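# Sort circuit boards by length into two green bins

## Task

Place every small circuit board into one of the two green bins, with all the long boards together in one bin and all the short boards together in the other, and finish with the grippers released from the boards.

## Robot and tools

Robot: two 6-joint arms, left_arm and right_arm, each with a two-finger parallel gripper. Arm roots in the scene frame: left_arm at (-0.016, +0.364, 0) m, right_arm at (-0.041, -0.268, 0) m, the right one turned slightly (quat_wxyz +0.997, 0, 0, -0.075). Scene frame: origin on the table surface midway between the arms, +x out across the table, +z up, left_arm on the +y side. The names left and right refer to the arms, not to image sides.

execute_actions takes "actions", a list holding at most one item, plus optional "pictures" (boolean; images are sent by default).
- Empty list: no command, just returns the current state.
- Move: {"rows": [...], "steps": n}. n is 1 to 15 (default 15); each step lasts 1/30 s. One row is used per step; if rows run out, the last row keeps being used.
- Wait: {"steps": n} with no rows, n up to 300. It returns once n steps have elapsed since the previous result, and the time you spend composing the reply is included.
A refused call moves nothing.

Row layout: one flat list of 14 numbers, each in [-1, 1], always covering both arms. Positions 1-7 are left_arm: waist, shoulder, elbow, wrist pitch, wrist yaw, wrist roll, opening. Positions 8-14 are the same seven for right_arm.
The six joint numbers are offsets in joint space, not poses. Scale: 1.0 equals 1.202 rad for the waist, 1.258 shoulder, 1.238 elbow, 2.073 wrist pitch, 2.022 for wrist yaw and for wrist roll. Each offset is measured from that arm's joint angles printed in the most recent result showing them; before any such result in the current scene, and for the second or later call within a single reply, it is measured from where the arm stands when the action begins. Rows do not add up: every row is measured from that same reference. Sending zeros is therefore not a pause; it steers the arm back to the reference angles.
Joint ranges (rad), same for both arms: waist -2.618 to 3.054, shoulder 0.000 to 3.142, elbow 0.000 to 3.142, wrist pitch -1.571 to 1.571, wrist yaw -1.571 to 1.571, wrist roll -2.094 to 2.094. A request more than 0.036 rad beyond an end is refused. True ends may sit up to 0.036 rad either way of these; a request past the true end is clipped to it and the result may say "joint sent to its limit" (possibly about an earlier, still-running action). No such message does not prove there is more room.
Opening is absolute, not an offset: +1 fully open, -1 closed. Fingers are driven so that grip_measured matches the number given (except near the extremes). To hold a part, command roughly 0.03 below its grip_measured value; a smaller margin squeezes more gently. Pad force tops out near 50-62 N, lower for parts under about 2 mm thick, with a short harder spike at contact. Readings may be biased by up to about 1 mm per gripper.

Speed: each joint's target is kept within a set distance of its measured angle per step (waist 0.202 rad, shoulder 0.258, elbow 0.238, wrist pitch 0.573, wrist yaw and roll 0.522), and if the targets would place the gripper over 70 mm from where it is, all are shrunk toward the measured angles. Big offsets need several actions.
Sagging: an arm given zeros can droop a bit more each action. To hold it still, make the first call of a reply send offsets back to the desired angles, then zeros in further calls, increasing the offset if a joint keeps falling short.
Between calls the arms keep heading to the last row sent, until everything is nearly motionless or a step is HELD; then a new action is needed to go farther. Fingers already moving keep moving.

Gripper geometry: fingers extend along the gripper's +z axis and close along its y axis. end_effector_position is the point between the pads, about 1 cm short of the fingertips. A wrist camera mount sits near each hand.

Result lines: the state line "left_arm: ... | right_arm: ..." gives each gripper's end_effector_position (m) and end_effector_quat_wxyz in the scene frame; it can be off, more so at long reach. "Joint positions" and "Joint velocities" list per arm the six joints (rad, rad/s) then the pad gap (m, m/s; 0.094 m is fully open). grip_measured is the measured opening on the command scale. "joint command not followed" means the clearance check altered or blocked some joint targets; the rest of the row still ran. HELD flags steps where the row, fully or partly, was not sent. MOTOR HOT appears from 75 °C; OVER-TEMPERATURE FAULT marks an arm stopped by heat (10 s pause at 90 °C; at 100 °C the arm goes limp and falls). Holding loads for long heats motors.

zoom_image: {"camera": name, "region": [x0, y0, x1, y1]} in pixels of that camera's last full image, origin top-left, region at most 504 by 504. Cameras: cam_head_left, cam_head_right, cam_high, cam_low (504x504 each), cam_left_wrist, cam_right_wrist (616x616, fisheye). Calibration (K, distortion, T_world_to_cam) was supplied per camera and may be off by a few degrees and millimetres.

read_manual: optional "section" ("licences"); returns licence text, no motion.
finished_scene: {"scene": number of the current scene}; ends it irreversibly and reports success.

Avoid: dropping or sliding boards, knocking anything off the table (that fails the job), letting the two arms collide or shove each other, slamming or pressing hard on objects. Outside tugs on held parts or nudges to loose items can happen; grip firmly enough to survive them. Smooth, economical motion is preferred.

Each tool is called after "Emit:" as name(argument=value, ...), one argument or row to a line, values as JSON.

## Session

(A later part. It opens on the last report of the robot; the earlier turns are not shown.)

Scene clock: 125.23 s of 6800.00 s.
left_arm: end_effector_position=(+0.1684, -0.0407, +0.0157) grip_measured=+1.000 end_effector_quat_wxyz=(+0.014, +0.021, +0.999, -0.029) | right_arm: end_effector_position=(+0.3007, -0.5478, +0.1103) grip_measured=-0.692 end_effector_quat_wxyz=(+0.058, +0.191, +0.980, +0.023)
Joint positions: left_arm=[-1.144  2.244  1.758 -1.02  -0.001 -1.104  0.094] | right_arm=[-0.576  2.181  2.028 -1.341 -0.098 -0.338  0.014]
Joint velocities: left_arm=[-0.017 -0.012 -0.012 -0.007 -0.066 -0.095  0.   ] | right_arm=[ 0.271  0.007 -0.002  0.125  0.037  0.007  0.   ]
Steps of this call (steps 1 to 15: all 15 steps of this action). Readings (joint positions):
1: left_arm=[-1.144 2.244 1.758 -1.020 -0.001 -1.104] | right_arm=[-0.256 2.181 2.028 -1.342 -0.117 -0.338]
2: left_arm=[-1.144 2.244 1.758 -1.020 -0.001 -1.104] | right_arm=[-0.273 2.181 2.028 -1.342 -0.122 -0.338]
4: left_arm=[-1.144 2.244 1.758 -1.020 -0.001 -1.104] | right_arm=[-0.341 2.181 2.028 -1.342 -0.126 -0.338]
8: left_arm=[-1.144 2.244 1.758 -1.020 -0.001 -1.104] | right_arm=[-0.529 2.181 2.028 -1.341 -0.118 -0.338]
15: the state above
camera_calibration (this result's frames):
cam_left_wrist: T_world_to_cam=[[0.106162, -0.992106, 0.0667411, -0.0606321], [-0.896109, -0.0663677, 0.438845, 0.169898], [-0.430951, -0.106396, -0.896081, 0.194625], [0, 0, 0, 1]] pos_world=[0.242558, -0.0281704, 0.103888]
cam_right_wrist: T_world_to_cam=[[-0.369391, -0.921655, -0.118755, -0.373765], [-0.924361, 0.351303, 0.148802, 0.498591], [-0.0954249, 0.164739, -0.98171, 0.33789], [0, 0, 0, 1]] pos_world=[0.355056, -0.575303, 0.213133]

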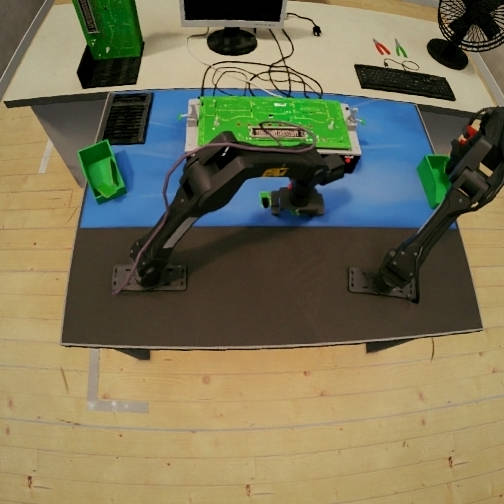

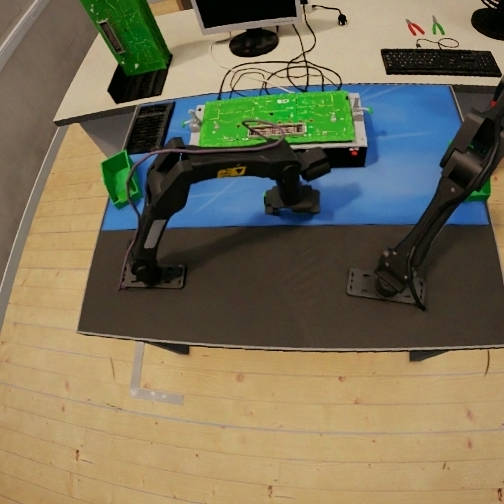

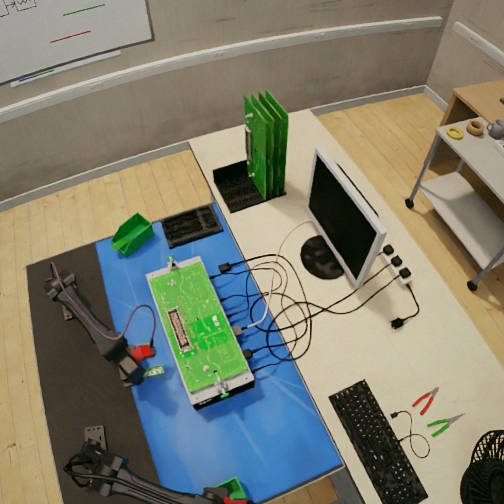

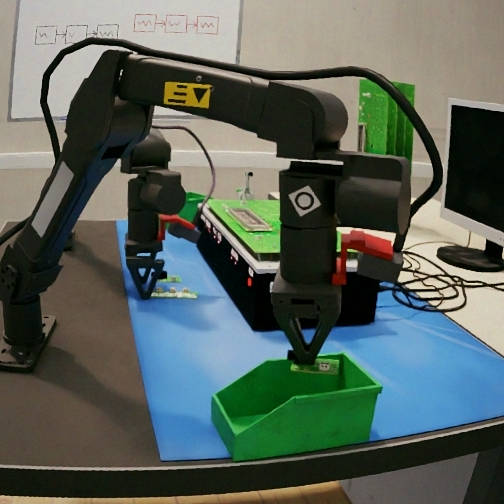

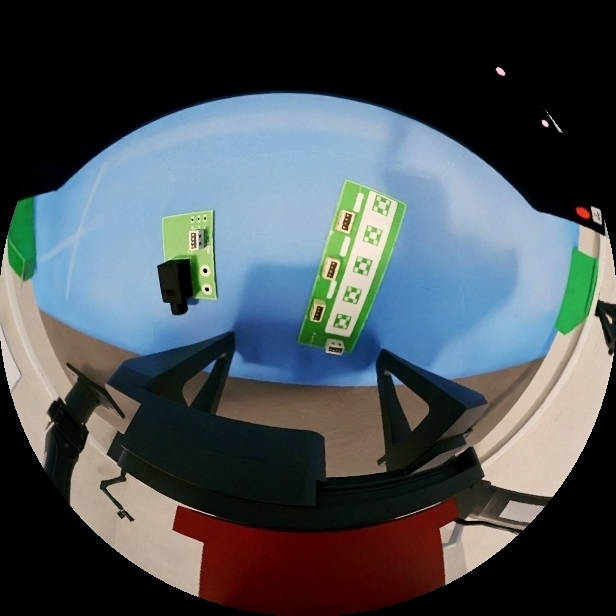

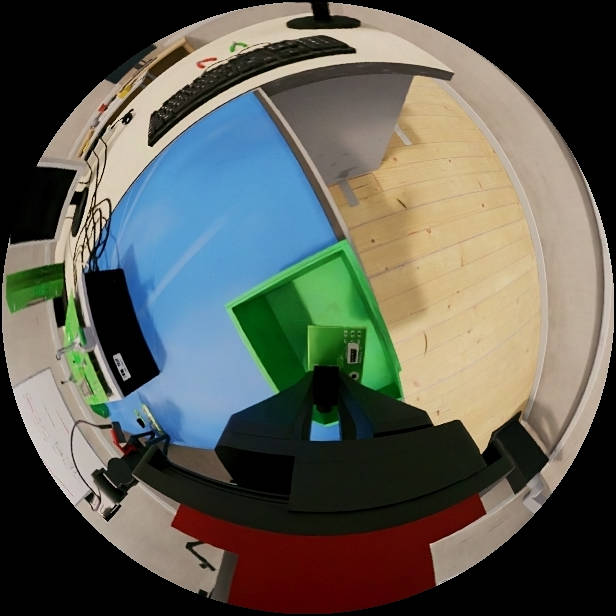

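Release right, close left.

Emit:
execute_actions(
  actions=[
    {"rows":[[0,0,0,0,0,0,-1,0,0,0,0,0,0,1]],"steps":15},
  ],
  pictures=false,
)

Emit:
execute_actions(
  actions=[
    {"rows":[[0,-0.1,0.25,-0.21,0,0,-1,0,0,0,0,0,0,1]],"steps":15},
  ],
)

Scene clock: 127.83 s of 6800.00 s.
left_arm: end_effector_position=(+0.1682, -0.0407, +0.0157) grip_measured=-0.983 end_effector_quat_wxyz=(+0.014, +0.021, +0.999, -0.029) | right_arm: end_effector_position=(+0.3034, -0.5445, +0.1104) grip_measured=+1.000 end_effector_quat_wxyz=(+0.059, +0.187, +0.980, +0.025)
Joint positions: left_arm=[-1.144  2.244  1.758 -1.02   0.    -1.104  0.001] | right_arm=[-0.568  2.181  2.028 -1.341 -0.102 -0.338  0.094]
Joint velocities: left_arm=[ 0.007  0.012  0.017 -0.022  0.007 -0.007 -0.001] | right_arm=[-0.012 -0.027  0.002 -0.066  0.051 -0.007  0.   ]
Steps of this call (steps 1 to 30: the robot went on to your last target; steps 31 to 63: nothing new was sent; steps 64 to 78: all 15 steps of this action). Readings (joint positions):
64: left_arm=[-1.144 2.244 1.758 -1.021 -0.001 -1.104] | right_arm=[-0.551 2.181 2.028 -1.341 -0.104 -0.338]
65: left_arm=[-1.144 2.244 1.758 -1.025 -0.002 -1.104] | right_arm=[-0.552 2.181 2.028 -1.341 -0.104 -0.338]
67: left_arm=[-1.144 2.244 1.758 -1.026 -0.001 -1.104] | right_arm=[-0.559 2.181 2.028 -1.341 -0.104 -0.338]
71: left_arm=[-1.144 2.244 1.758 -1.020 -0.000 -1.104] | right_arm=[-0.567 2.181 2.028 -1.341 -0.102 -0.338]
78: the state above

Scene clock: 128.33 s of 6800.00 s.
left_arm: end_effector_position=(+0.1621, -0.0279, +0.1537) grip_measured=-0.983 end_effector_quat_wxyz=(+0.027, +0.021, +0.998, -0.059) | right_arm: end_effector_position=(+0.3034, -0.5445, +0.1104) grip_measured=+1.000 end_effector_quat_wxyz=(+0.059, +0.187, +0.980, +0.025)
Joint positions: left_arm=[-1.144  2.096  2.069 -1.414  0.002 -1.104  0.001] | right_arm=[-0.568  2.181  2.028 -1.341 -0.102 -0.338  0.094]
Joint velocities: left_arm=[-0.007  0.139 -0.012 -0.198  0.037 -0.037 -0.001] | right_arm=[ 0.002 -0.002 -0.002  0.037 -0.022  0.007  0.   ]
Steps of this call (steps 1 to 15: all 15 steps of this action). Readings (joint positions):
1: left_arm=[-1.144 2.242 1.782 -1.059 0.001 -1.104] | right_arm=[-0.568 2.181 2.028 -1.341 -0.102 -0.338]
2: left_arm=[-1.144 2.243 1.815 -1.114 0.001 -1.104] | right_arm=[-0.568 2.181 2.028 -1.341 -0.102 -0.338]
4: left_arm=[-1.144 2.224 1.897 -1.198 0.002 -1.104] | right_arm=[-0.568 2.181 2.028 -1.341 -0.102 -0.338]
8: left_arm=[-1.144 2.143 2.035 -1.318 0.002 -1.104] | right_arm=[-0.568 2.181 2.028 -1.341 -0.102 -0.338]
15: the state above
camera_calibration (this result's frames):
cam_left_wrist: T_world_to_cam=[[0.103546, -0.986292, 0.128474, -0.0654485], [-0.906512, -0.0404295, 0.420241, 0.109825], [-0.409286, -0.159978, -0.898272, 0.312243], [0, 0, 0, 1]] pos_world=[0.234131, -0.0101592, 0.242735]
cam_right_wrist: T_world_to_cam=[[-0.361423, -0.924345, -0.122308, -0.373255], [-0.927618, 0.343191, 0.147463, 0.49662], [-0.0943319, 0.166751, -0.981476, 0.338412], [0, 0, 0, 1]] pos_world=[0.357694, -0.571883, 0.213259]

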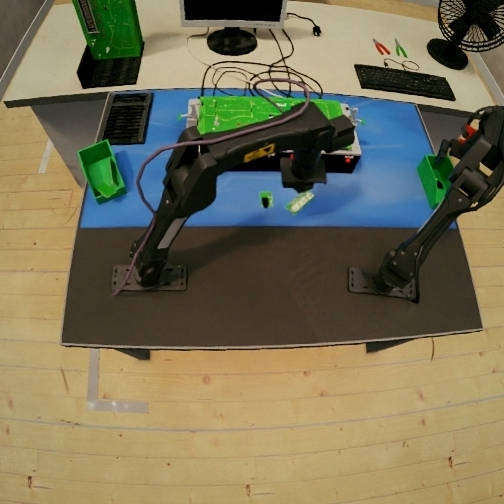

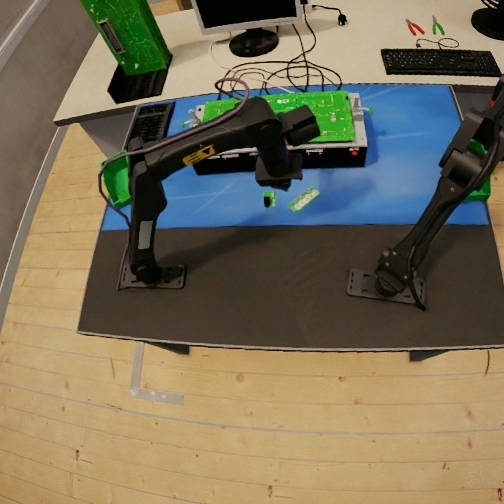

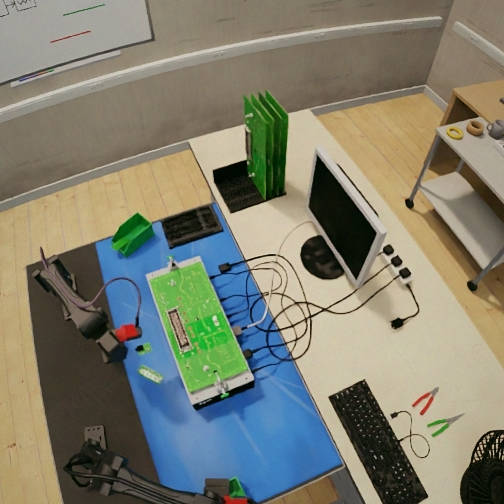

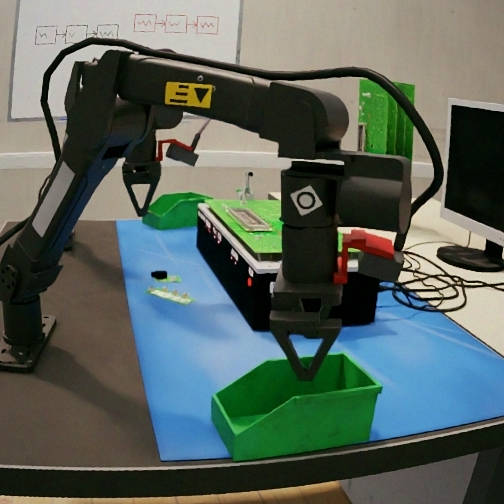

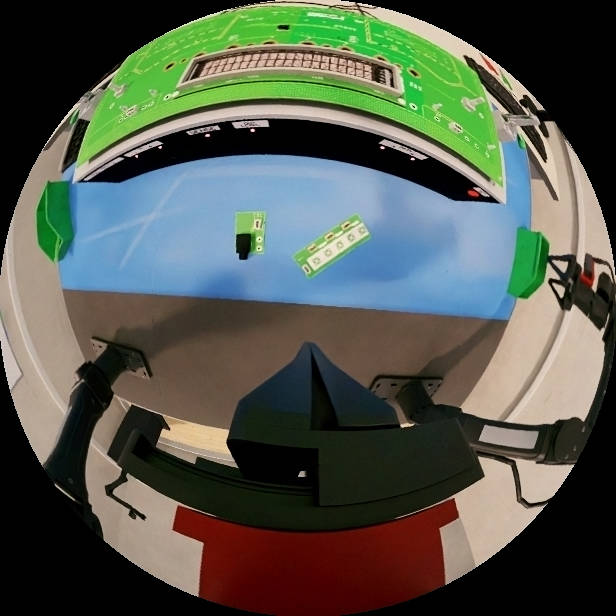

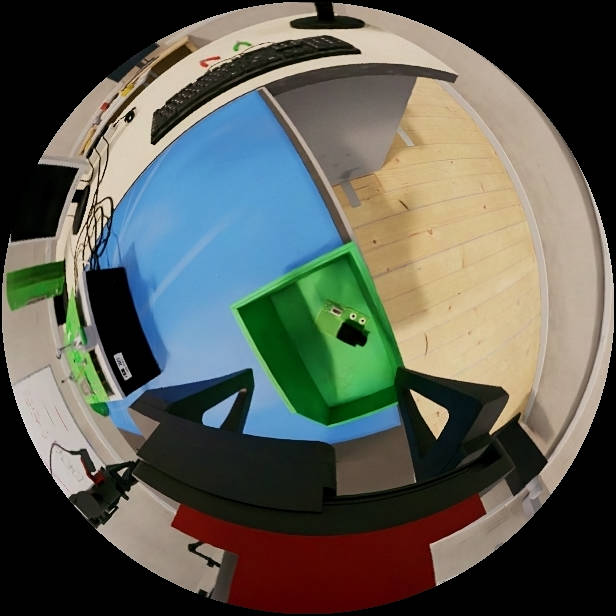

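Emit:
execute_actions(
  actions=[
    {"rows":[[0.03,0.1,-0.22,0.17,0,0.45,1,0,0,0,0,0,0,1]],"steps":15},
  ],
)

Scene clock: 130.70 s of 6800.00 s.
left_arm: end_effector_position=(+0.1772, -0.0277, +0.0229) grip_measured=+1.000 end_effector_quat_wxyz=(+0.009, +0.412, +0.911, -0.009) | right_arm: end_effector_position=(+0.3034, -0.5445, +0.1104) grip_measured=+1.000 end_effector_quat_wxyz=(+0.059, +0.187, +0.980, +0.025)
Joint positions: left_arm=[-1.112  2.243  1.788 -1.09   0.002 -0.264  0.094] | right_arm=[-0.568  2.181  2.028 -1.341 -0.102 -0.338  0.094]
Joint velocities: left_arm=[-0.027 -0.125 -0.012  0.198 -0.022  0.403  0.   ] | right_arm=[-0.012 -0.002 -0.007  0.007  0.022 -0.066  0.   ]
Steps of this call (steps 1 to 30: the robot went on to your last target; steps 31 to 56: nothing new was sent; steps 57 to 71: all 15 steps of this action). Readings (joint positions):
57: left_arm=[-1.142 2.109 2.043 -1.407 0.002 -1.054] | right_arm=[-0.568 2.181 2.028 -1.341 -0.102 -0.338]
58: left_arm=[-1.140 2.107 2.006 -1.360 0.002 -0.991] | right_arm=[-0.568 2.181 2.028 -1.341 -0.102 -0.338]
60: left_arm=[-1.133 2.129 1.925 -1.276 0.002 -0.848] | right_arm=[-0.568 2.181 2.028 -1.341 -0.102 -0.338]
64: left_arm=[-1.115 2.224 1.812 -1.153 0.002 -0.494] | right_arm=[-0.568 2.181 2.028 -1.341 -0.102 -0.338]
71: the state above
camera_calibration (this result's frames):
cam_left_wrist: T_world_to_cam=[[-0.645401, -0.763642, 0.0175627, 0.0914341], [-0.681515, 0.58607, 0.438247, 0.155517], [-0.344956, 0.270876, -0.898683, 0.201531], [0, 0, 0, 1]] pos_world=[0.234518, -0.0759105, 0.111352]
cam_right_wrist: T_world_to_cam=[[-0.361423, -0.924345, -0.122308, -0.373255], [-0.927618, 0.343191, 0.147463, 0.49662], [-0.0943319, 0.166751, -0.981476, 0.338412], [0, 0, 0, 1]] pos_world=[0.357694, -0.571883, 0.213259]

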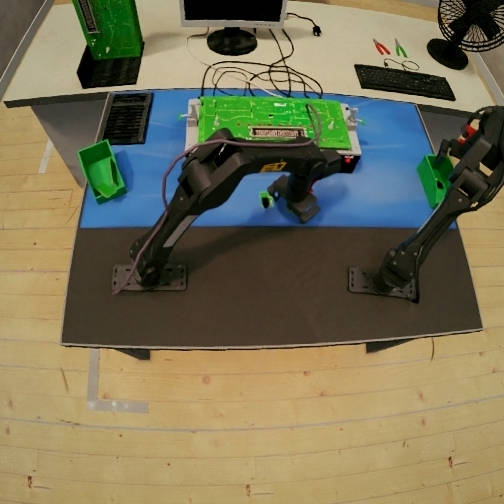

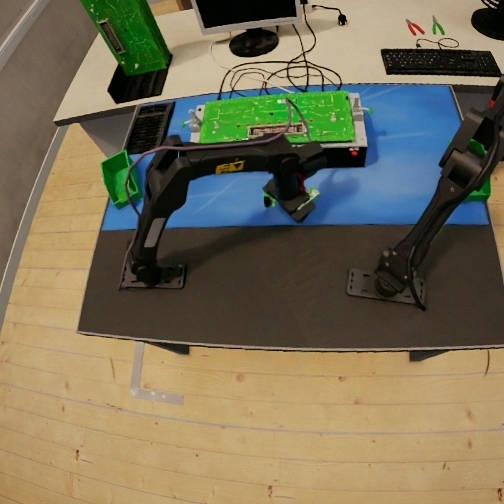

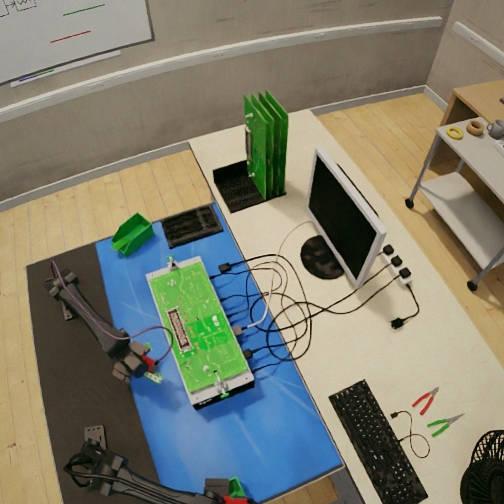

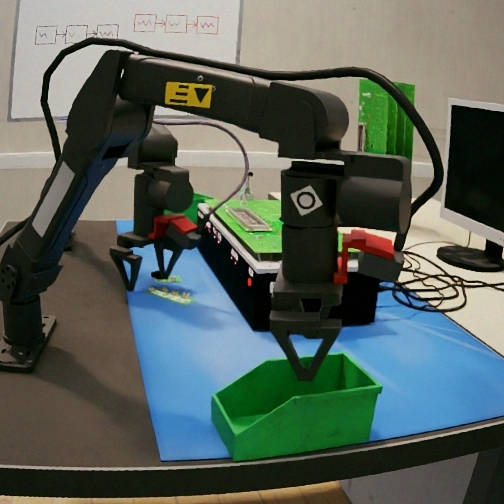

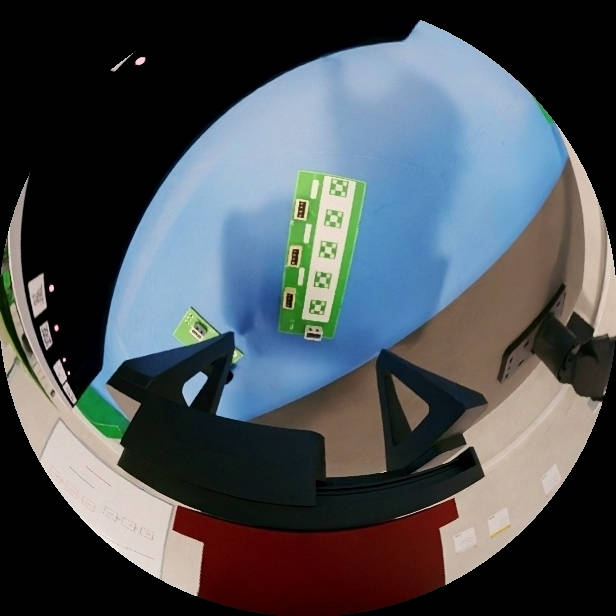

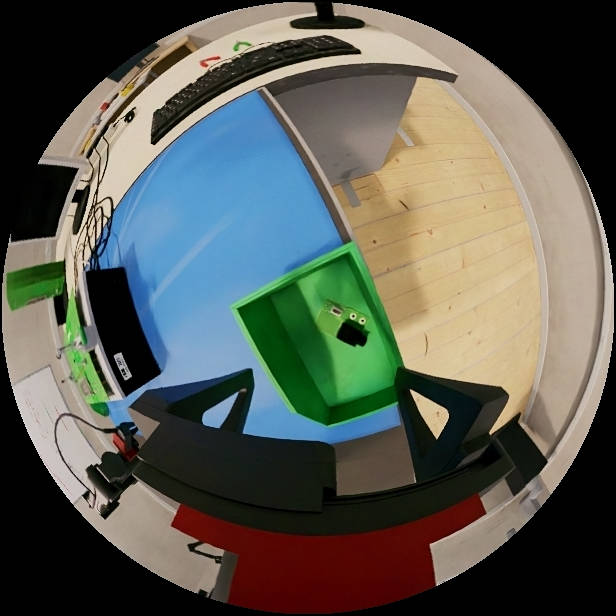

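Extend ~1.5 cm radially, then close.

Emit:
execute_actions(
  actions=[
    {"rows":[[0,0.06,0.03,0.03,0,0.03,1,0,0,0,0,0,0,1]],"steps":10},
  ],
  pictures=false,
)

Emit:
execute_actions(
  actions=[
    {"rows":[[0,0,0,0,0,0,-1,0,0,0,0,0,0,1]],"steps":15},
  ],
  pictures=false,
)

Scene clock: 133.97 s of 6800.00 s.
left_arm: end_effector_position=(+0.1854, -0.0444, +0.0143) grip_measured=+1.000 end_effector_quat_wxyz=(+0.027, +0.439, +0.898, -0.022) | right_arm: end_effector_position=(+0.3034, -0.5445, +0.1104) grip_measured=+1.000 end_effector_quat_wxyz=(+0.059, +0.187, +0.980, +0.025)
Joint positions: left_arm=[-1.112  2.285  1.822 -1.039  0.002 -0.203  0.094] | right_arm=[-0.568  2.181  2.028 -1.341 -0.102 -0.338  0.094]
Joint velocities: left_arm=[-0.002 -0.022 -0.007  0.037 -0.051  0.037  0.   ] | right_arm=[-0.012 -0.022 -0.012 -0.125 -0.037  0.037  0.   ]
Steps of this call (steps 1 to 30: the robot went on to your last target; steps 31 to 88: nothing new was sent; steps 89 to 98: all 10 steps of this action). Readings (joint positions):
89: left_arm=[-1.112 2.243 1.793 -1.070 0.002 -0.204] | right_arm=[-0.568 2.181 2.028 -1.341 -0.102 -0.338]
90: left_arm=[-1.112 2.255 1.803 -1.064 0.002 -0.204] | right_arm=[-0.568 2.181 2.028 -1.341 -0.102 -0.338]
92: left_arm=[-1.112 2.281 1.813 -1.051 0.002 -0.203] | right_arm=[-0.568 2.181 2.028 -1.341 -0.102 -0.338]
96: left_arm=[-1.112 2.285 1.822 -1.039 0.002 -0.203] | right_arm=[-0.568 2.181 2.028 -1.341 -0.102 -0.338]
98: the state above

Scene clock: 134.47 s of 6800.00 s.
left_arm: end_effector_position=(+0.1874, -0.0453, +0.0199) grip_measured=-0.950 end_effector_quat_wxyz=(+0.033, +0.439, +0.898, -0.024) | right_arm: end_effector_position=(+0.3034, -0.5445, +0.1104) grip_measured=+1.000 end_effector_quat_wxyz=(+0.059, +0.187, +0.980, +0.025)
Joint positions: left_arm=[-1.111  2.274  1.824 -1.04  -0.003 -0.203  0.002] | right_arm=[-0.568  2.181  2.028 -1.341 -0.102 -0.338  0.094]
Joint velocities: left_arm=[-0.002 -0.007 -0.007 -0.037 -0.051 -0.037  0.   ] | right_arm=[ 0.002  0.012  0.002  0.007 -0.007 -0.022  0.   ]
Steps of this call (steps 1 to 15: all 15 steps of this action). Readings (joint positions):
1: left_arm=[-1.112 2.285 1.822 -1.039 0.000 -0.203] | right_arm=[-0.568 2.181 2.028 -1.341 -0.102 -0.338]
2: left_arm=[-1.112 2.285 1.822 -1.039 -0.001 -0.203] | right_arm=[-0.568 2.181 2.028 -1.341 -0.102 -0.338]
4: left_arm=[-1.112 2.285 1.822 -1.039 -0.001 -0.203] | right_arm=[-0.568 2.181 2.028 -1.341 -0.102 -0.338]
8: left_arm=[-1.111 2.271 1.824 -1.040 -0.007 -0.204] | right_arm=[-0.568 2.181 2.028 -1.341 -0.102 -0.338]
15: the state above

Lift and look.

Emit:
execute_actions(
  actions=[
    {"rows":[[0,-0.1,0.25,-0.21,0,0,-1,0,0,0,0,0,0,1]],"steps":15},
  ],
)

Scene clock: 136.63 s of 6800.00 s.
left_arm: end_effector_position=(+0.1792, -0.0285, +0.1590) grip_measured=-0.950 end_effector_quat_wxyz=(+0.057, +0.438, +0.896, -0.042) | right_arm: end_effector_position=(+0.3034, -0.5445, +0.1104) grip_measured=+1.000 end_effector_quat_wxyz=(+0.059, +0.187, +0.980, +0.025)
Joint positions: left_arm=[-1.111  2.126  2.134 -1.436 -0.003 -0.203  0.002] | right_arm=[-0.568  2.181  2.028 -1.341 -0.102 -0.338  0.094]
Joint velocities: left_arm=[-0.002  0.139  0.012 -0.256 -0.007 -0.051  0.   ] | right_arm=[-0.017  0.007 -0.002  0.022 -0.007  0.022  0.   ]
Steps of this call (steps 1 to 15: the robot went on to your last target; steps 16 to 50: nothing new was sent; steps 51 to 65: all 15 steps of this action). Readings (joint positions):
51: left_arm=[-1.111 2.273 1.848 -1.078 -0.003 -0.203] | right_arm=[-0.568 2.181 2.028 -1.341 -0.102 -0.338]
52: left_arm=[-1.111 2.274 1.880 -1.132 -0.003 -0.203] | right_arm=[-0.568 2.181 2.028 -1.341 -0.102 -0.338]
54: left_arm=[-1.111 2.257 1.959 -1.218 -0.003 -0.203] | right_arm=[-0.568 2.181 2.028 -1.341 -0.102 -0.338]
58: left_arm=[-1.111 2.178 2.096 -1.339 -0.003 -0.203] | right_arm=[-0.568 2.181 2.028 -1.341 -0.102 -0.338]
65: the state above
camera_calibration (this result's frames):
cam_left_wrist: T_world_to_cam=[[-0.691053, -0.720914, 0.0522412, 0.093569], [-0.667997, 0.66459, 0.334813, 0.114026], [-0.27609, 0.196476, -0.940835, 0.316936], [0, 0, 0, 1]] pos_world=[0.228333, -0.070596, 0.255119]
cam_right_wrist: T_world_to_cam=[[-0.361423, -0.924345, -0.122308, -0.373255], [-0.927618, 0.343191, 0.147463, 0.49662], [-0.0943319, 0.166751, -0.981476, 0.338412], [0, 0, 0, 1]] pos_world=[0.357694, -0.571883, 0.213259]

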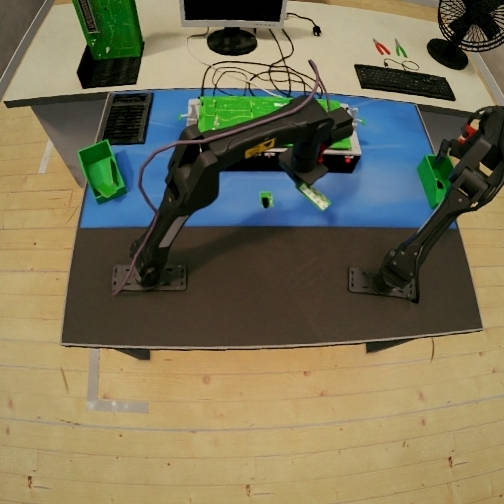

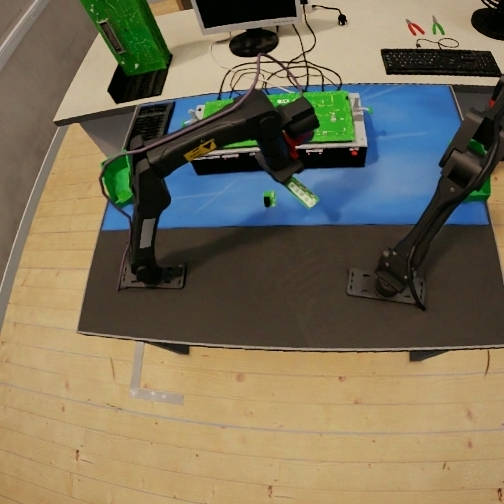

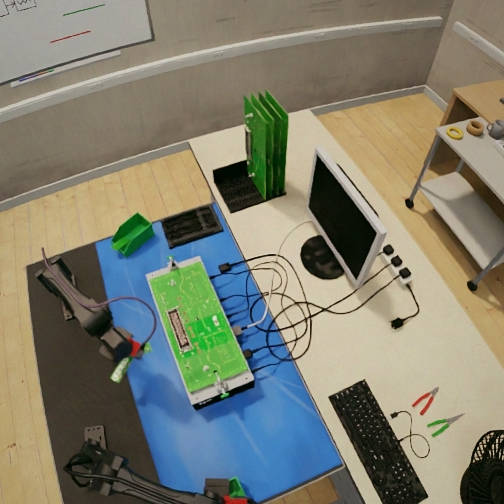

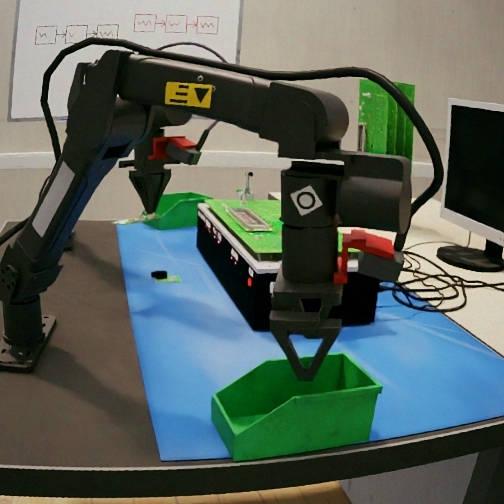

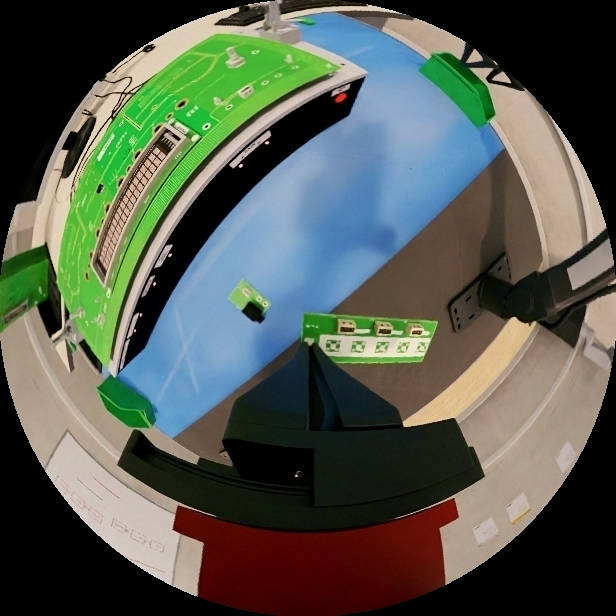

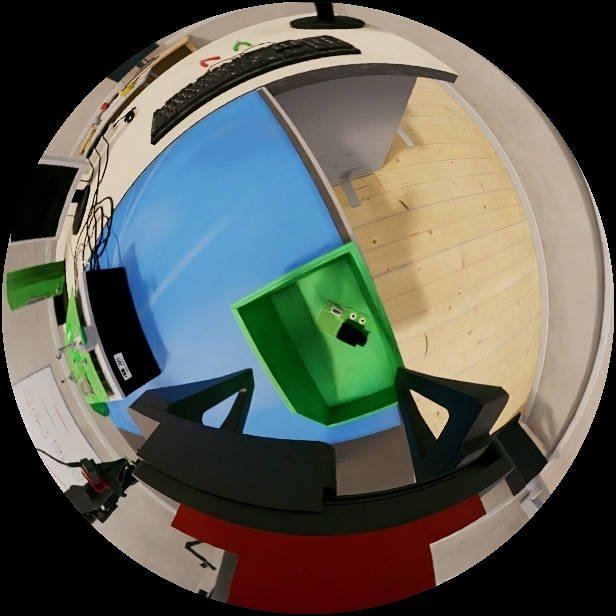

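Emit:
execute_actions(
  actions=[
    {"rows":[[1,-0.33,-0.56,0.11,0,0,-1,1,-0.06,-0.1,0,0,0.66,1]],"steps":15},
  ],
  pictures=false,
)

Emit:
execute_actions(
  actions=[
    {"steps":30},
  ],
  pictures=false,
)

Emit:
execute_actions(
  actions=[
    {"rows":[[0.4,0,0,0,0,0,-1,0.32,0,0,0,0,0,1]],"steps":15},
  ],
  pictures=false,
)

Emit:
execute_actions(
  actions=[
    {"steps":15},
  ],
)

Scene clock: 142.63 s of 6800.00 s.
left_arm: end_effector_position=(+0.3033, +0.2801, +0.1227) grip_measured=-0.951 end_effector_quat_wxyz=(+0.035, +0.028, +0.999, -0.011) | right_arm: end_effector_position=(+0.3776, -0.2861, +0.0992) grip_measured=+1.000 end_effector_quat_wxyz=(+0.015, +0.412, +0.911, -0.010)
Joint positions: left_arm=[-0.256  1.725  1.449 -1.222  0.005 -0.203  0.002] | right_arm=[ 0.119  2.14   1.926 -1.337  0.031  0.817  0.094]
Joint velocities: left_arm=[ 2.098  0.061 -0.085  0.095 -0.037 -0.022 -0.001] | right_arm=[ 0.466 -0.027 -0.007 -0.125  1.106  1.516  0.   ]
From where the robot then was, a joint's target lay farther than a number of 1.0 reaches, so one or more steps of this call were cut to that.
Steps of this call (steps 1 to 30: the robot went on to your last target; steps 31 to 90: nothing new was sent; then 2.50 s passed at rest; steps 91 to 105: all 15 steps of this action). Readings (joint positions):
91: left_arm=[-1.098 2.113 2.090 -1.421 0.005 -0.203] | right_arm=[-0.555 2.174 2.012 -1.333 -0.096 -0.273]
92: left_arm=[-1.075 2.069 2.020 -1.377 0.013 -0.203] | right_arm=[-0.533 2.163 1.987 -1.329 -0.089 -0.194]
94: left_arm=[-0.992 1.964 1.888 -1.325 0.017 -0.203] | right_arm=[-0.456 2.150 1.950 -1.331 -0.086 -0.035]
98: left_arm=[-0.751 1.750 1.638 -1.254 0.011 -0.203] | right_arm=[-0.240 2.149 1.927 -1.331 -0.087 0.288]
105: the state above

Scene clock: 143.63 s of 6800.00 s.
left_arm: end_effector_position=(+0.3177, +0.3984, +0.1229) grip_measured=-0.951 end_effector_quat_wxyz=(+0.047, -0.148, +0.988, +0.001) | right_arm: end_effector_position=(+0.3687, -0.2831, +0.1068) grip_measured=+1.000 end_effector_quat_wxyz=(+0.064, +0.494, +0.859, -0.115)
Joint positions: left_arm=[ 0.097  1.725  1.449 -1.201 -0.007 -0.203  0.002] | right_arm=[ 0.226  2.136  1.926 -1.383  0.263  1.122  0.094]
Joint velocities: left_arm=[-0.007  0.027 -0.022 -0.022 -0.037 -0.037  0.   ] | right_arm=[-0.012 -0.007  0.002  0.007 -0.022  0.022  0.   ]
Steps of this call (steps 1 to 30: the robot went on to your last target). Readings (joint positions):
1: left_arm=[-0.181 1.725 1.449 -1.217 0.006 -0.203] | right_arm=[0.134 2.140 1.926 -1.341 0.061 0.863]
2: left_arm=[-0.106 1.725 1.449 -1.211 0.006 -0.203] | right_arm=[0.145 2.138 1.926 -1.345 0.084 0.901]
4: left_arm=[0.034 1.725 1.449 -1.201 0.000 -0.203] | right_arm=[0.164 2.138 1.926 -1.352 0.123 0.961]
8: left_arm=[0.121 1.725 1.449 -1.201 -0.020 -0.203] | right_arm=[0.189 2.136 1.926 -1.363 0.178 1.026]
30: the state above

Scene clock: 144.13 s of 6800.00 s.
left_arm: end_effector_position=(+0.2643, +0.5540, +0.1232) grip_measured=-0.952 end_effector_quat_wxyz=(+0.050, -0.383, +0.922, +0.017) | right_arm: end_effector_position=(+0.3642, -0.2832, +0.1253) grip_measured=+1.000 end_effector_quat_wxyz=(+0.143, +0.469, +0.841, -0.229)
Joint positions: left_arm=[ 0.586  1.725  1.449 -1.188 -0.015 -0.203  0.002] | right_arm=[ 0.34   2.14   1.926 -1.441  0.541  1.23   0.094]
Joint velocities: left_arm=[-0.09   0.007 -0.012 -0.037  0.066 -0.022 -0.001] | right_arm=[ 0.335 -0.051  0.002 -0.418 -0.608 -0.271  0.   ]
Steps of this call (steps 1 to 15: all 15 steps of this action). Readings (joint positions):
1: left_arm=[0.119 1.725 1.449 -1.201 0.006 -0.203] | right_arm=[0.233 2.136 1.926 -1.385 0.283 1.128]
2: left_arm=[0.163 1.725 1.449 -1.200 0.016 -0.203] | right_arm=[0.248 2.136 1.926 -1.390 0.324 1.145]
4: left_arm=[0.297 1.725 1.449 -1.195 0.015 -0.203] | right_arm=[0.274 2.137 1.926 -1.399 0.397 1.175]
8: left_arm=[0.565 1.725 1.449 -1.186 -0.007 -0.203] | right_arm=[0.304 2.142 1.926 -1.411 0.483 1.211]
15: the state above

Scene clock: 144.63 s of 6800.00 s.
left_arm: end_effector_position=(+0.2648, +0.5528, +0.1232) grip_measured=-0.952 end_effector_quat_wxyz=(+0.050, -0.382, +0.923, +0.016) | right_arm: end_effector_position=(+0.3616, -0.2376, +0.1405) grip_measured=+1.000 end_effector_quat_wxyz=(+0.180, +0.395, +0.868, -0.242)
Joint positions: left_arm=[ 0.583  1.725  1.449 -1.189 -0.012 -0.203  0.002] | right_arm=[ 0.479  2.118  1.926 -1.461  0.608  1.209  0.094]
Joint velocities: left_arm=[ 0.007  0.002 -0.002 -0.022  0.037 -0.022  0.001] | right_arm=[ 0.002 -0.022 -0.007  0.022  0.007 -0.037  0.   ]
Steps of this call (steps 1 to 15: the robot went on to your last target). Readings (joint positions):
1: left_arm=[0.584 1.725 1.449 -1.189 -0.014 -0.203] | right_arm=[0.357 2.140 1.926 -1.454 0.523 1.222]
2: left_arm=[0.583 1.725 1.449 -1.189 -0.013 -0.203] | right_arm=[0.379 2.140 1.926 -1.459 0.545 1.223]
4: left_arm=[0.583 1.725 1.449 -1.189 -0.013 -0.203] | right_arm=[0.413 2.129 1.926 -1.459 0.574 1.222]
8: left_arm=[0.583 1.725 1.449 -1.189 -0.012 -0.203] | right_arm=[0.479 2.118 1.926 -1.460 0.606 1.216]
15: the state above
camera_calibration (this result's frames):
cam_left_wrist: T_world_to_cam=[[0.802252, -0.596229, 0.0300448, 0.112153], [-0.564069, -0.740577, 0.365201, 0.542389], [-0.195493, -0.309931, -0.930444, 0.450017], [0, 0, 0, 1]] pos_world=[0.303945, 0.608024, 0.217264]
cam_right_wrist: T_world_to_cam=[[-0.768794, -0.595614, 0.23281, 0.110657], [-0.639496, 0.716727, -0.278115, 0.48518], [-0.001212, -0.362694, -0.931907, 0.155842], [0, 0, 0, 1]] pos_world=[0.395532, -0.22531, 0.254404]

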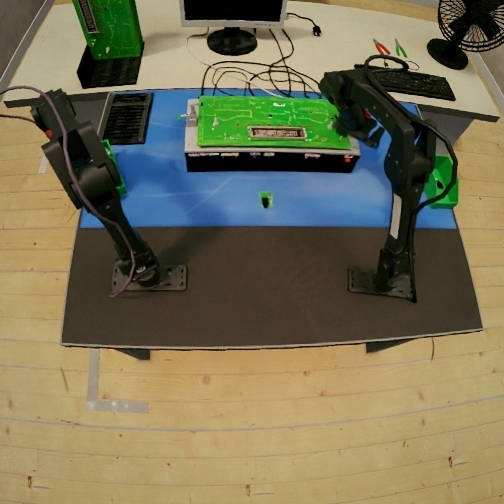

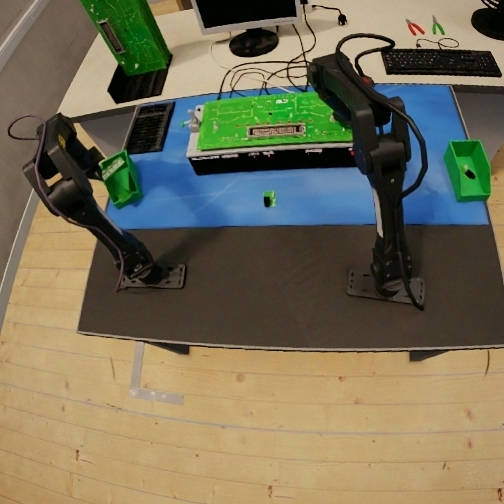

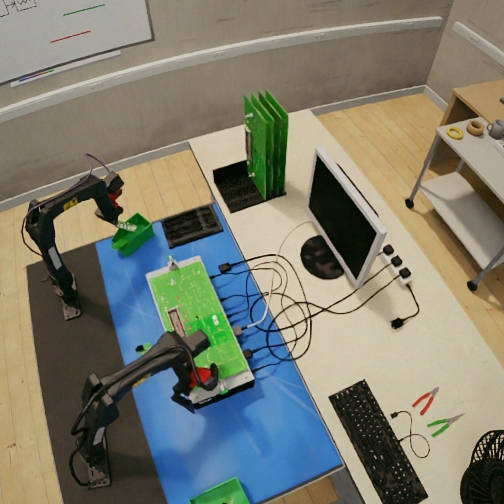

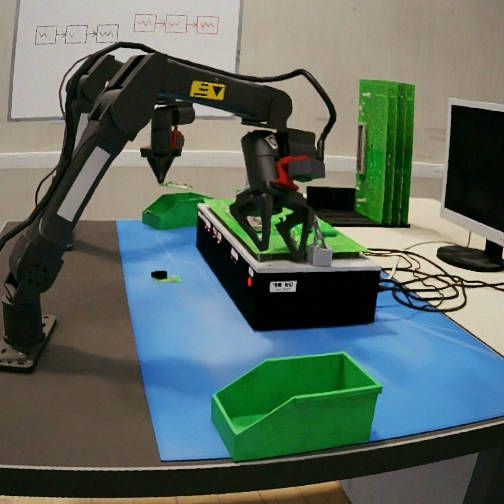

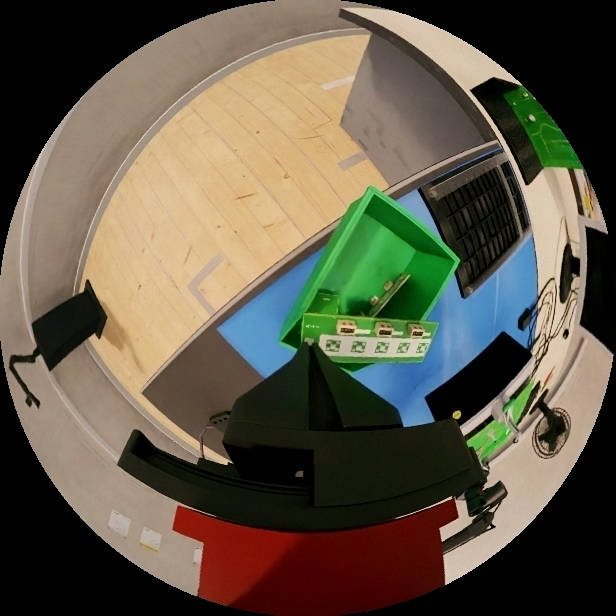

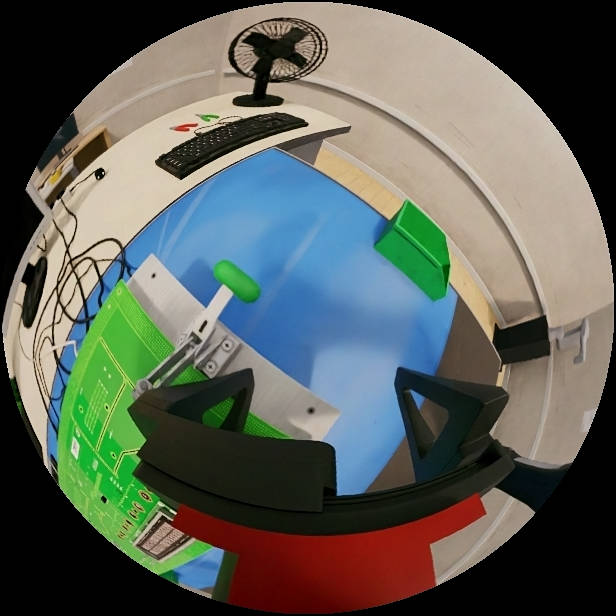

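Emit:
execute_actions(
  actions=[
    {"rows":[[0,0,0,0,0,0,1,0,-0.4,-0.35,0.05,-0.3,-0.1,1]],"steps":15},
  ],
  pictures=false,
)

Emit:
execute_actions(
  actions=[
    {"rows":[[0,0,0,0,0,0,1,0.45,0,0,0,0,0,1]],"steps":15},
  ],
  pictures=false,
)

Emit:
execute_actions(
  actions=[
    {"steps":15},
  ],
)

Scene clock: 147.37 s of 6800.00 s.
left_arm: end_effector_position=(+0.2648, +0.5528, +0.1232) grip_measured=+1.000 end_effector_quat_wxyz=(+0.050, -0.382, +0.923, +0.016) | right_arm: end_effector_position=(+0.2479, -0.1776, +0.1715) grip_measured=+1.000 end_effector_quat_wxyz=(+0.050, +0.344, +0.938, +0.016)
Joint positions: left_arm=[ 0.583  1.725  1.449 -1.189 -0.012 -0.203  0.094] | right_arm=[ 0.473  1.606  1.509 -1.376  0.037  1.024  0.094]
Joint velocities: left_arm=[-0.022 -0.012  0.007  0.051 -0.037 -0.11   0.   ] | right_arm=[ 0.007  0.037 -0.09  -0.066 -0.212 -0.037  0.   ]
Steps of this call (steps 1 to 15: the robot went on to your last target; steps 16 to 67: nothing new was sent; steps 68 to 82: all 15 steps of this action). Readings (joint positions):
68: left_arm=[0.583 1.725 1.449 -1.189 -0.012 -0.203] | right_arm=[0.471 2.080 1.875 -1.419 0.594 1.192]
69: left_arm=[0.583 1.725 1.449 -1.189 -0.012 -0.203] | right_arm=[0.455 2.013 1.792 -1.369 0.537 1.169]
71: left_arm=[0.583 1.725 1.449 -1.189 -0.012 -0.203] | right_arm=[0.440 1.865 1.651 -1.358 0.398 1.126]
75: left_arm=[0.583 1.725 1.449 -1.189 -0.012 -0.203] | right_arm=[0.465 1.630 1.524 -1.381 0.170 1.062]
82: the state above

Scene clock: 147.87 s of 6800.00 s.
left_arm: end_effector_position=(+0.2648, +0.5528, +0.1232) grip_measured=+1.000 end_effector_quat_wxyz=(+0.050, -0.382, +0.923, +0.016) | right_arm: end_effector_position=(+0.1565, -0.0363, +0.1711) grip_measured=+1.000 end_effector_quat_wxyz=(+0.039, +0.075, +0.996, +0.036)
Joint positions: left_arm=[ 0.583  1.725  1.449 -1.189 -0.012 -0.203  0.094] | right_arm=[ 1.025  1.607  1.509 -1.368  0.022  1.024  0.094]
Joint velocities: left_arm=[ 0.002 -0.002 -0.007 -0.081  0.037 -0.037  0.   ] | right_arm=[-0.042 -0.017  0.007  0.051 -0.007 -0.037  0.   ]
Steps of this call (steps 1 to 15: all 15 steps of this action). Readings (joint positions):
1: left_arm=[0.583 1.725 1.449 -1.189 -0.012 -0.203] | right_arm=[0.496 1.607 1.509 -1.376 0.046 1.024]
2: left_arm=[0.583 1.725 1.449 -1.189 -0.012 -0.203] | right_arm=[0.544 1.607 1.509 -1.375 0.052 1.024]
4: left_arm=[0.583 1.725 1.449 -1.189 -0.012 -0.203] | right_arm=[0.680 1.607 1.509 -1.373 0.050 1.024]
8: left_arm=[0.583 1.725 1.449 -1.189 -0.012 -0.203] | right_arm=[0.963 1.607 1.509 -1.368 0.037 1.024]
15: the state above

Scene clock: 148.37 s of 6800.00 s.
left_arm: end_effector_position=(+0.2648, +0.5528, +0.1232) grip_measured=+1.000 end_effector_quat_wxyz=(+0.050, -0.382, +0.923, +0.016) | right_arm: end_effector_position=(+0.1567, -0.0365, +0.1711) grip_measured=+1.000 end_effector_quat_wxyz=(+0.039, +0.076, +0.996, +0.036)
Joint positions: left_arm=[ 0.583  1.725  1.449 -1.189 -0.012 -0.203  0.094] | right_arm=[ 1.025  1.607  1.509 -1.368  0.022  1.024  0.094]
Joint velocities: left_arm=[-0.007 -0.007  0.012 -0.022  0.007  0.022  0.   ] | right_arm=[-0.007 -0.002  0.007  0.037 -0.095 -0.007  0.   ]
Steps of this call (steps 1 to 15: the robot went on to your last target). Readings (joint positions):
1: left_arm=[0.583 1.725 1.449 -1.189 -0.012 -0.203] | right_arm=[1.025 1.607 1.509 -1.368 0.022 1.024]
2: left_arm=[0.583 1.725 1.449 -1.189 -0.012 -0.203] | right_arm=[1.025 1.607 1.509 -1.368 0.022 1.024]
4: left_arm=[0.583 1.725 1.449 -1.189 -0.012 -0.203] | right_arm=[1.025 1.607 1.509 -1.368 0.022 1.024]
8: left_arm=[0.583 1.725 1.449 -1.189 -0.012 -0.203] | right_arm=[1.025 1.607 1.509 -1.368 0.022 1.024]
15: the state above
All arms were judged still, so your last target was given up. Only a new action makes them travel on or press farther. Fingers that are still opening or closing keep moving.
camera_calibration (this result's frames):
cam_left_wrist: T_world_to_cam=[[0.802252, -0.596229, 0.0300448, 0.112153], [-0.564069, -0.740577, 0.365201, 0.542389], [-0.195493, -0.309931, -0.930444, 0.450017], [0, 0, 0, 1]] pos_world=[0.303945, 0.608024, 0.217264]
cam_right_wrist: T_world_to_cam=[[-0.148632, -0.980382, -0.129461, 0.016523], [-0.975785, 0.124154, 0.180084, 0.17121], [-0.160478, 0.153093, -0.975095, 0.30822], [0, 0, 0, 1]] pos_world=[0.218982, -0.0522438, 0.27185]

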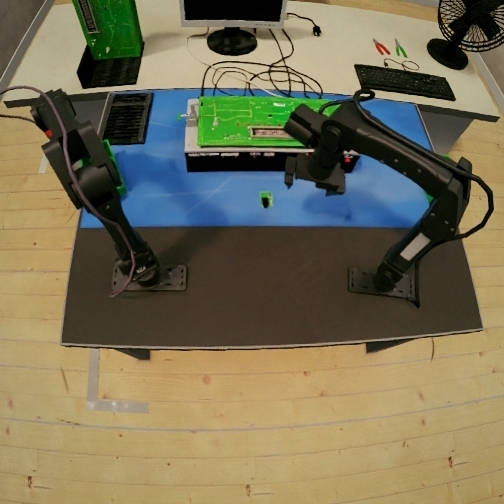

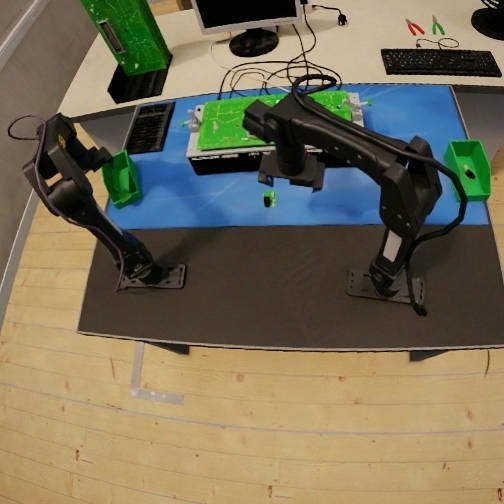

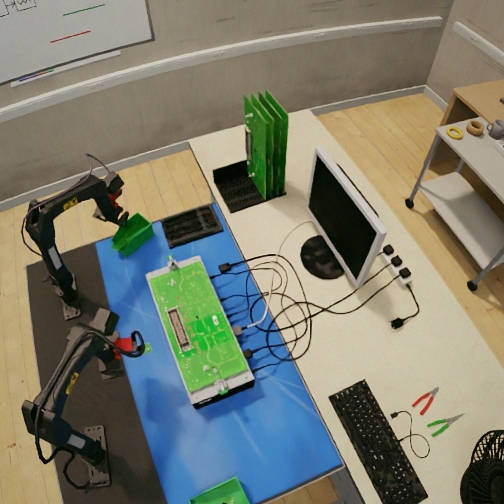

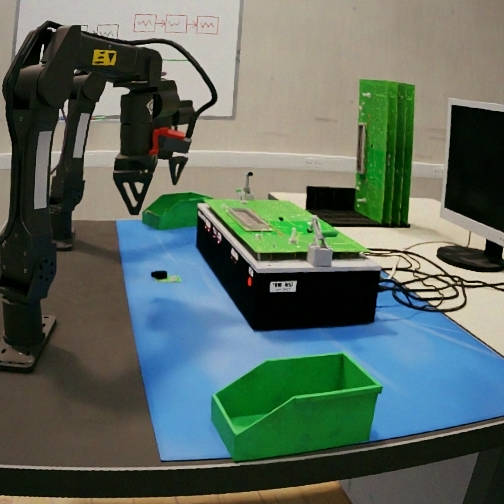

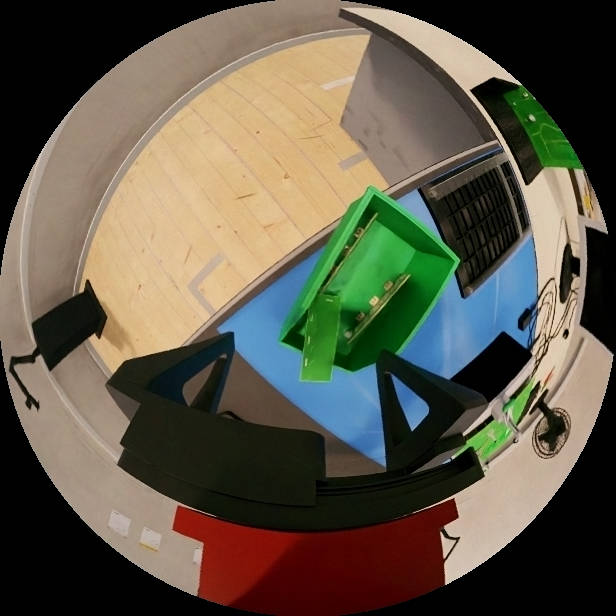

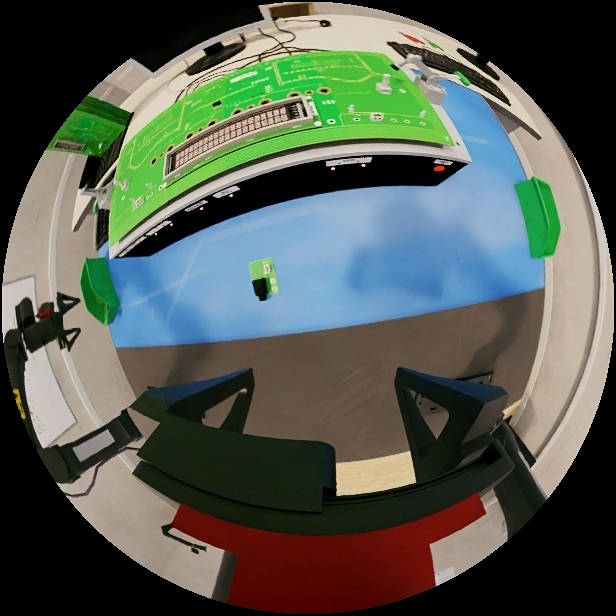

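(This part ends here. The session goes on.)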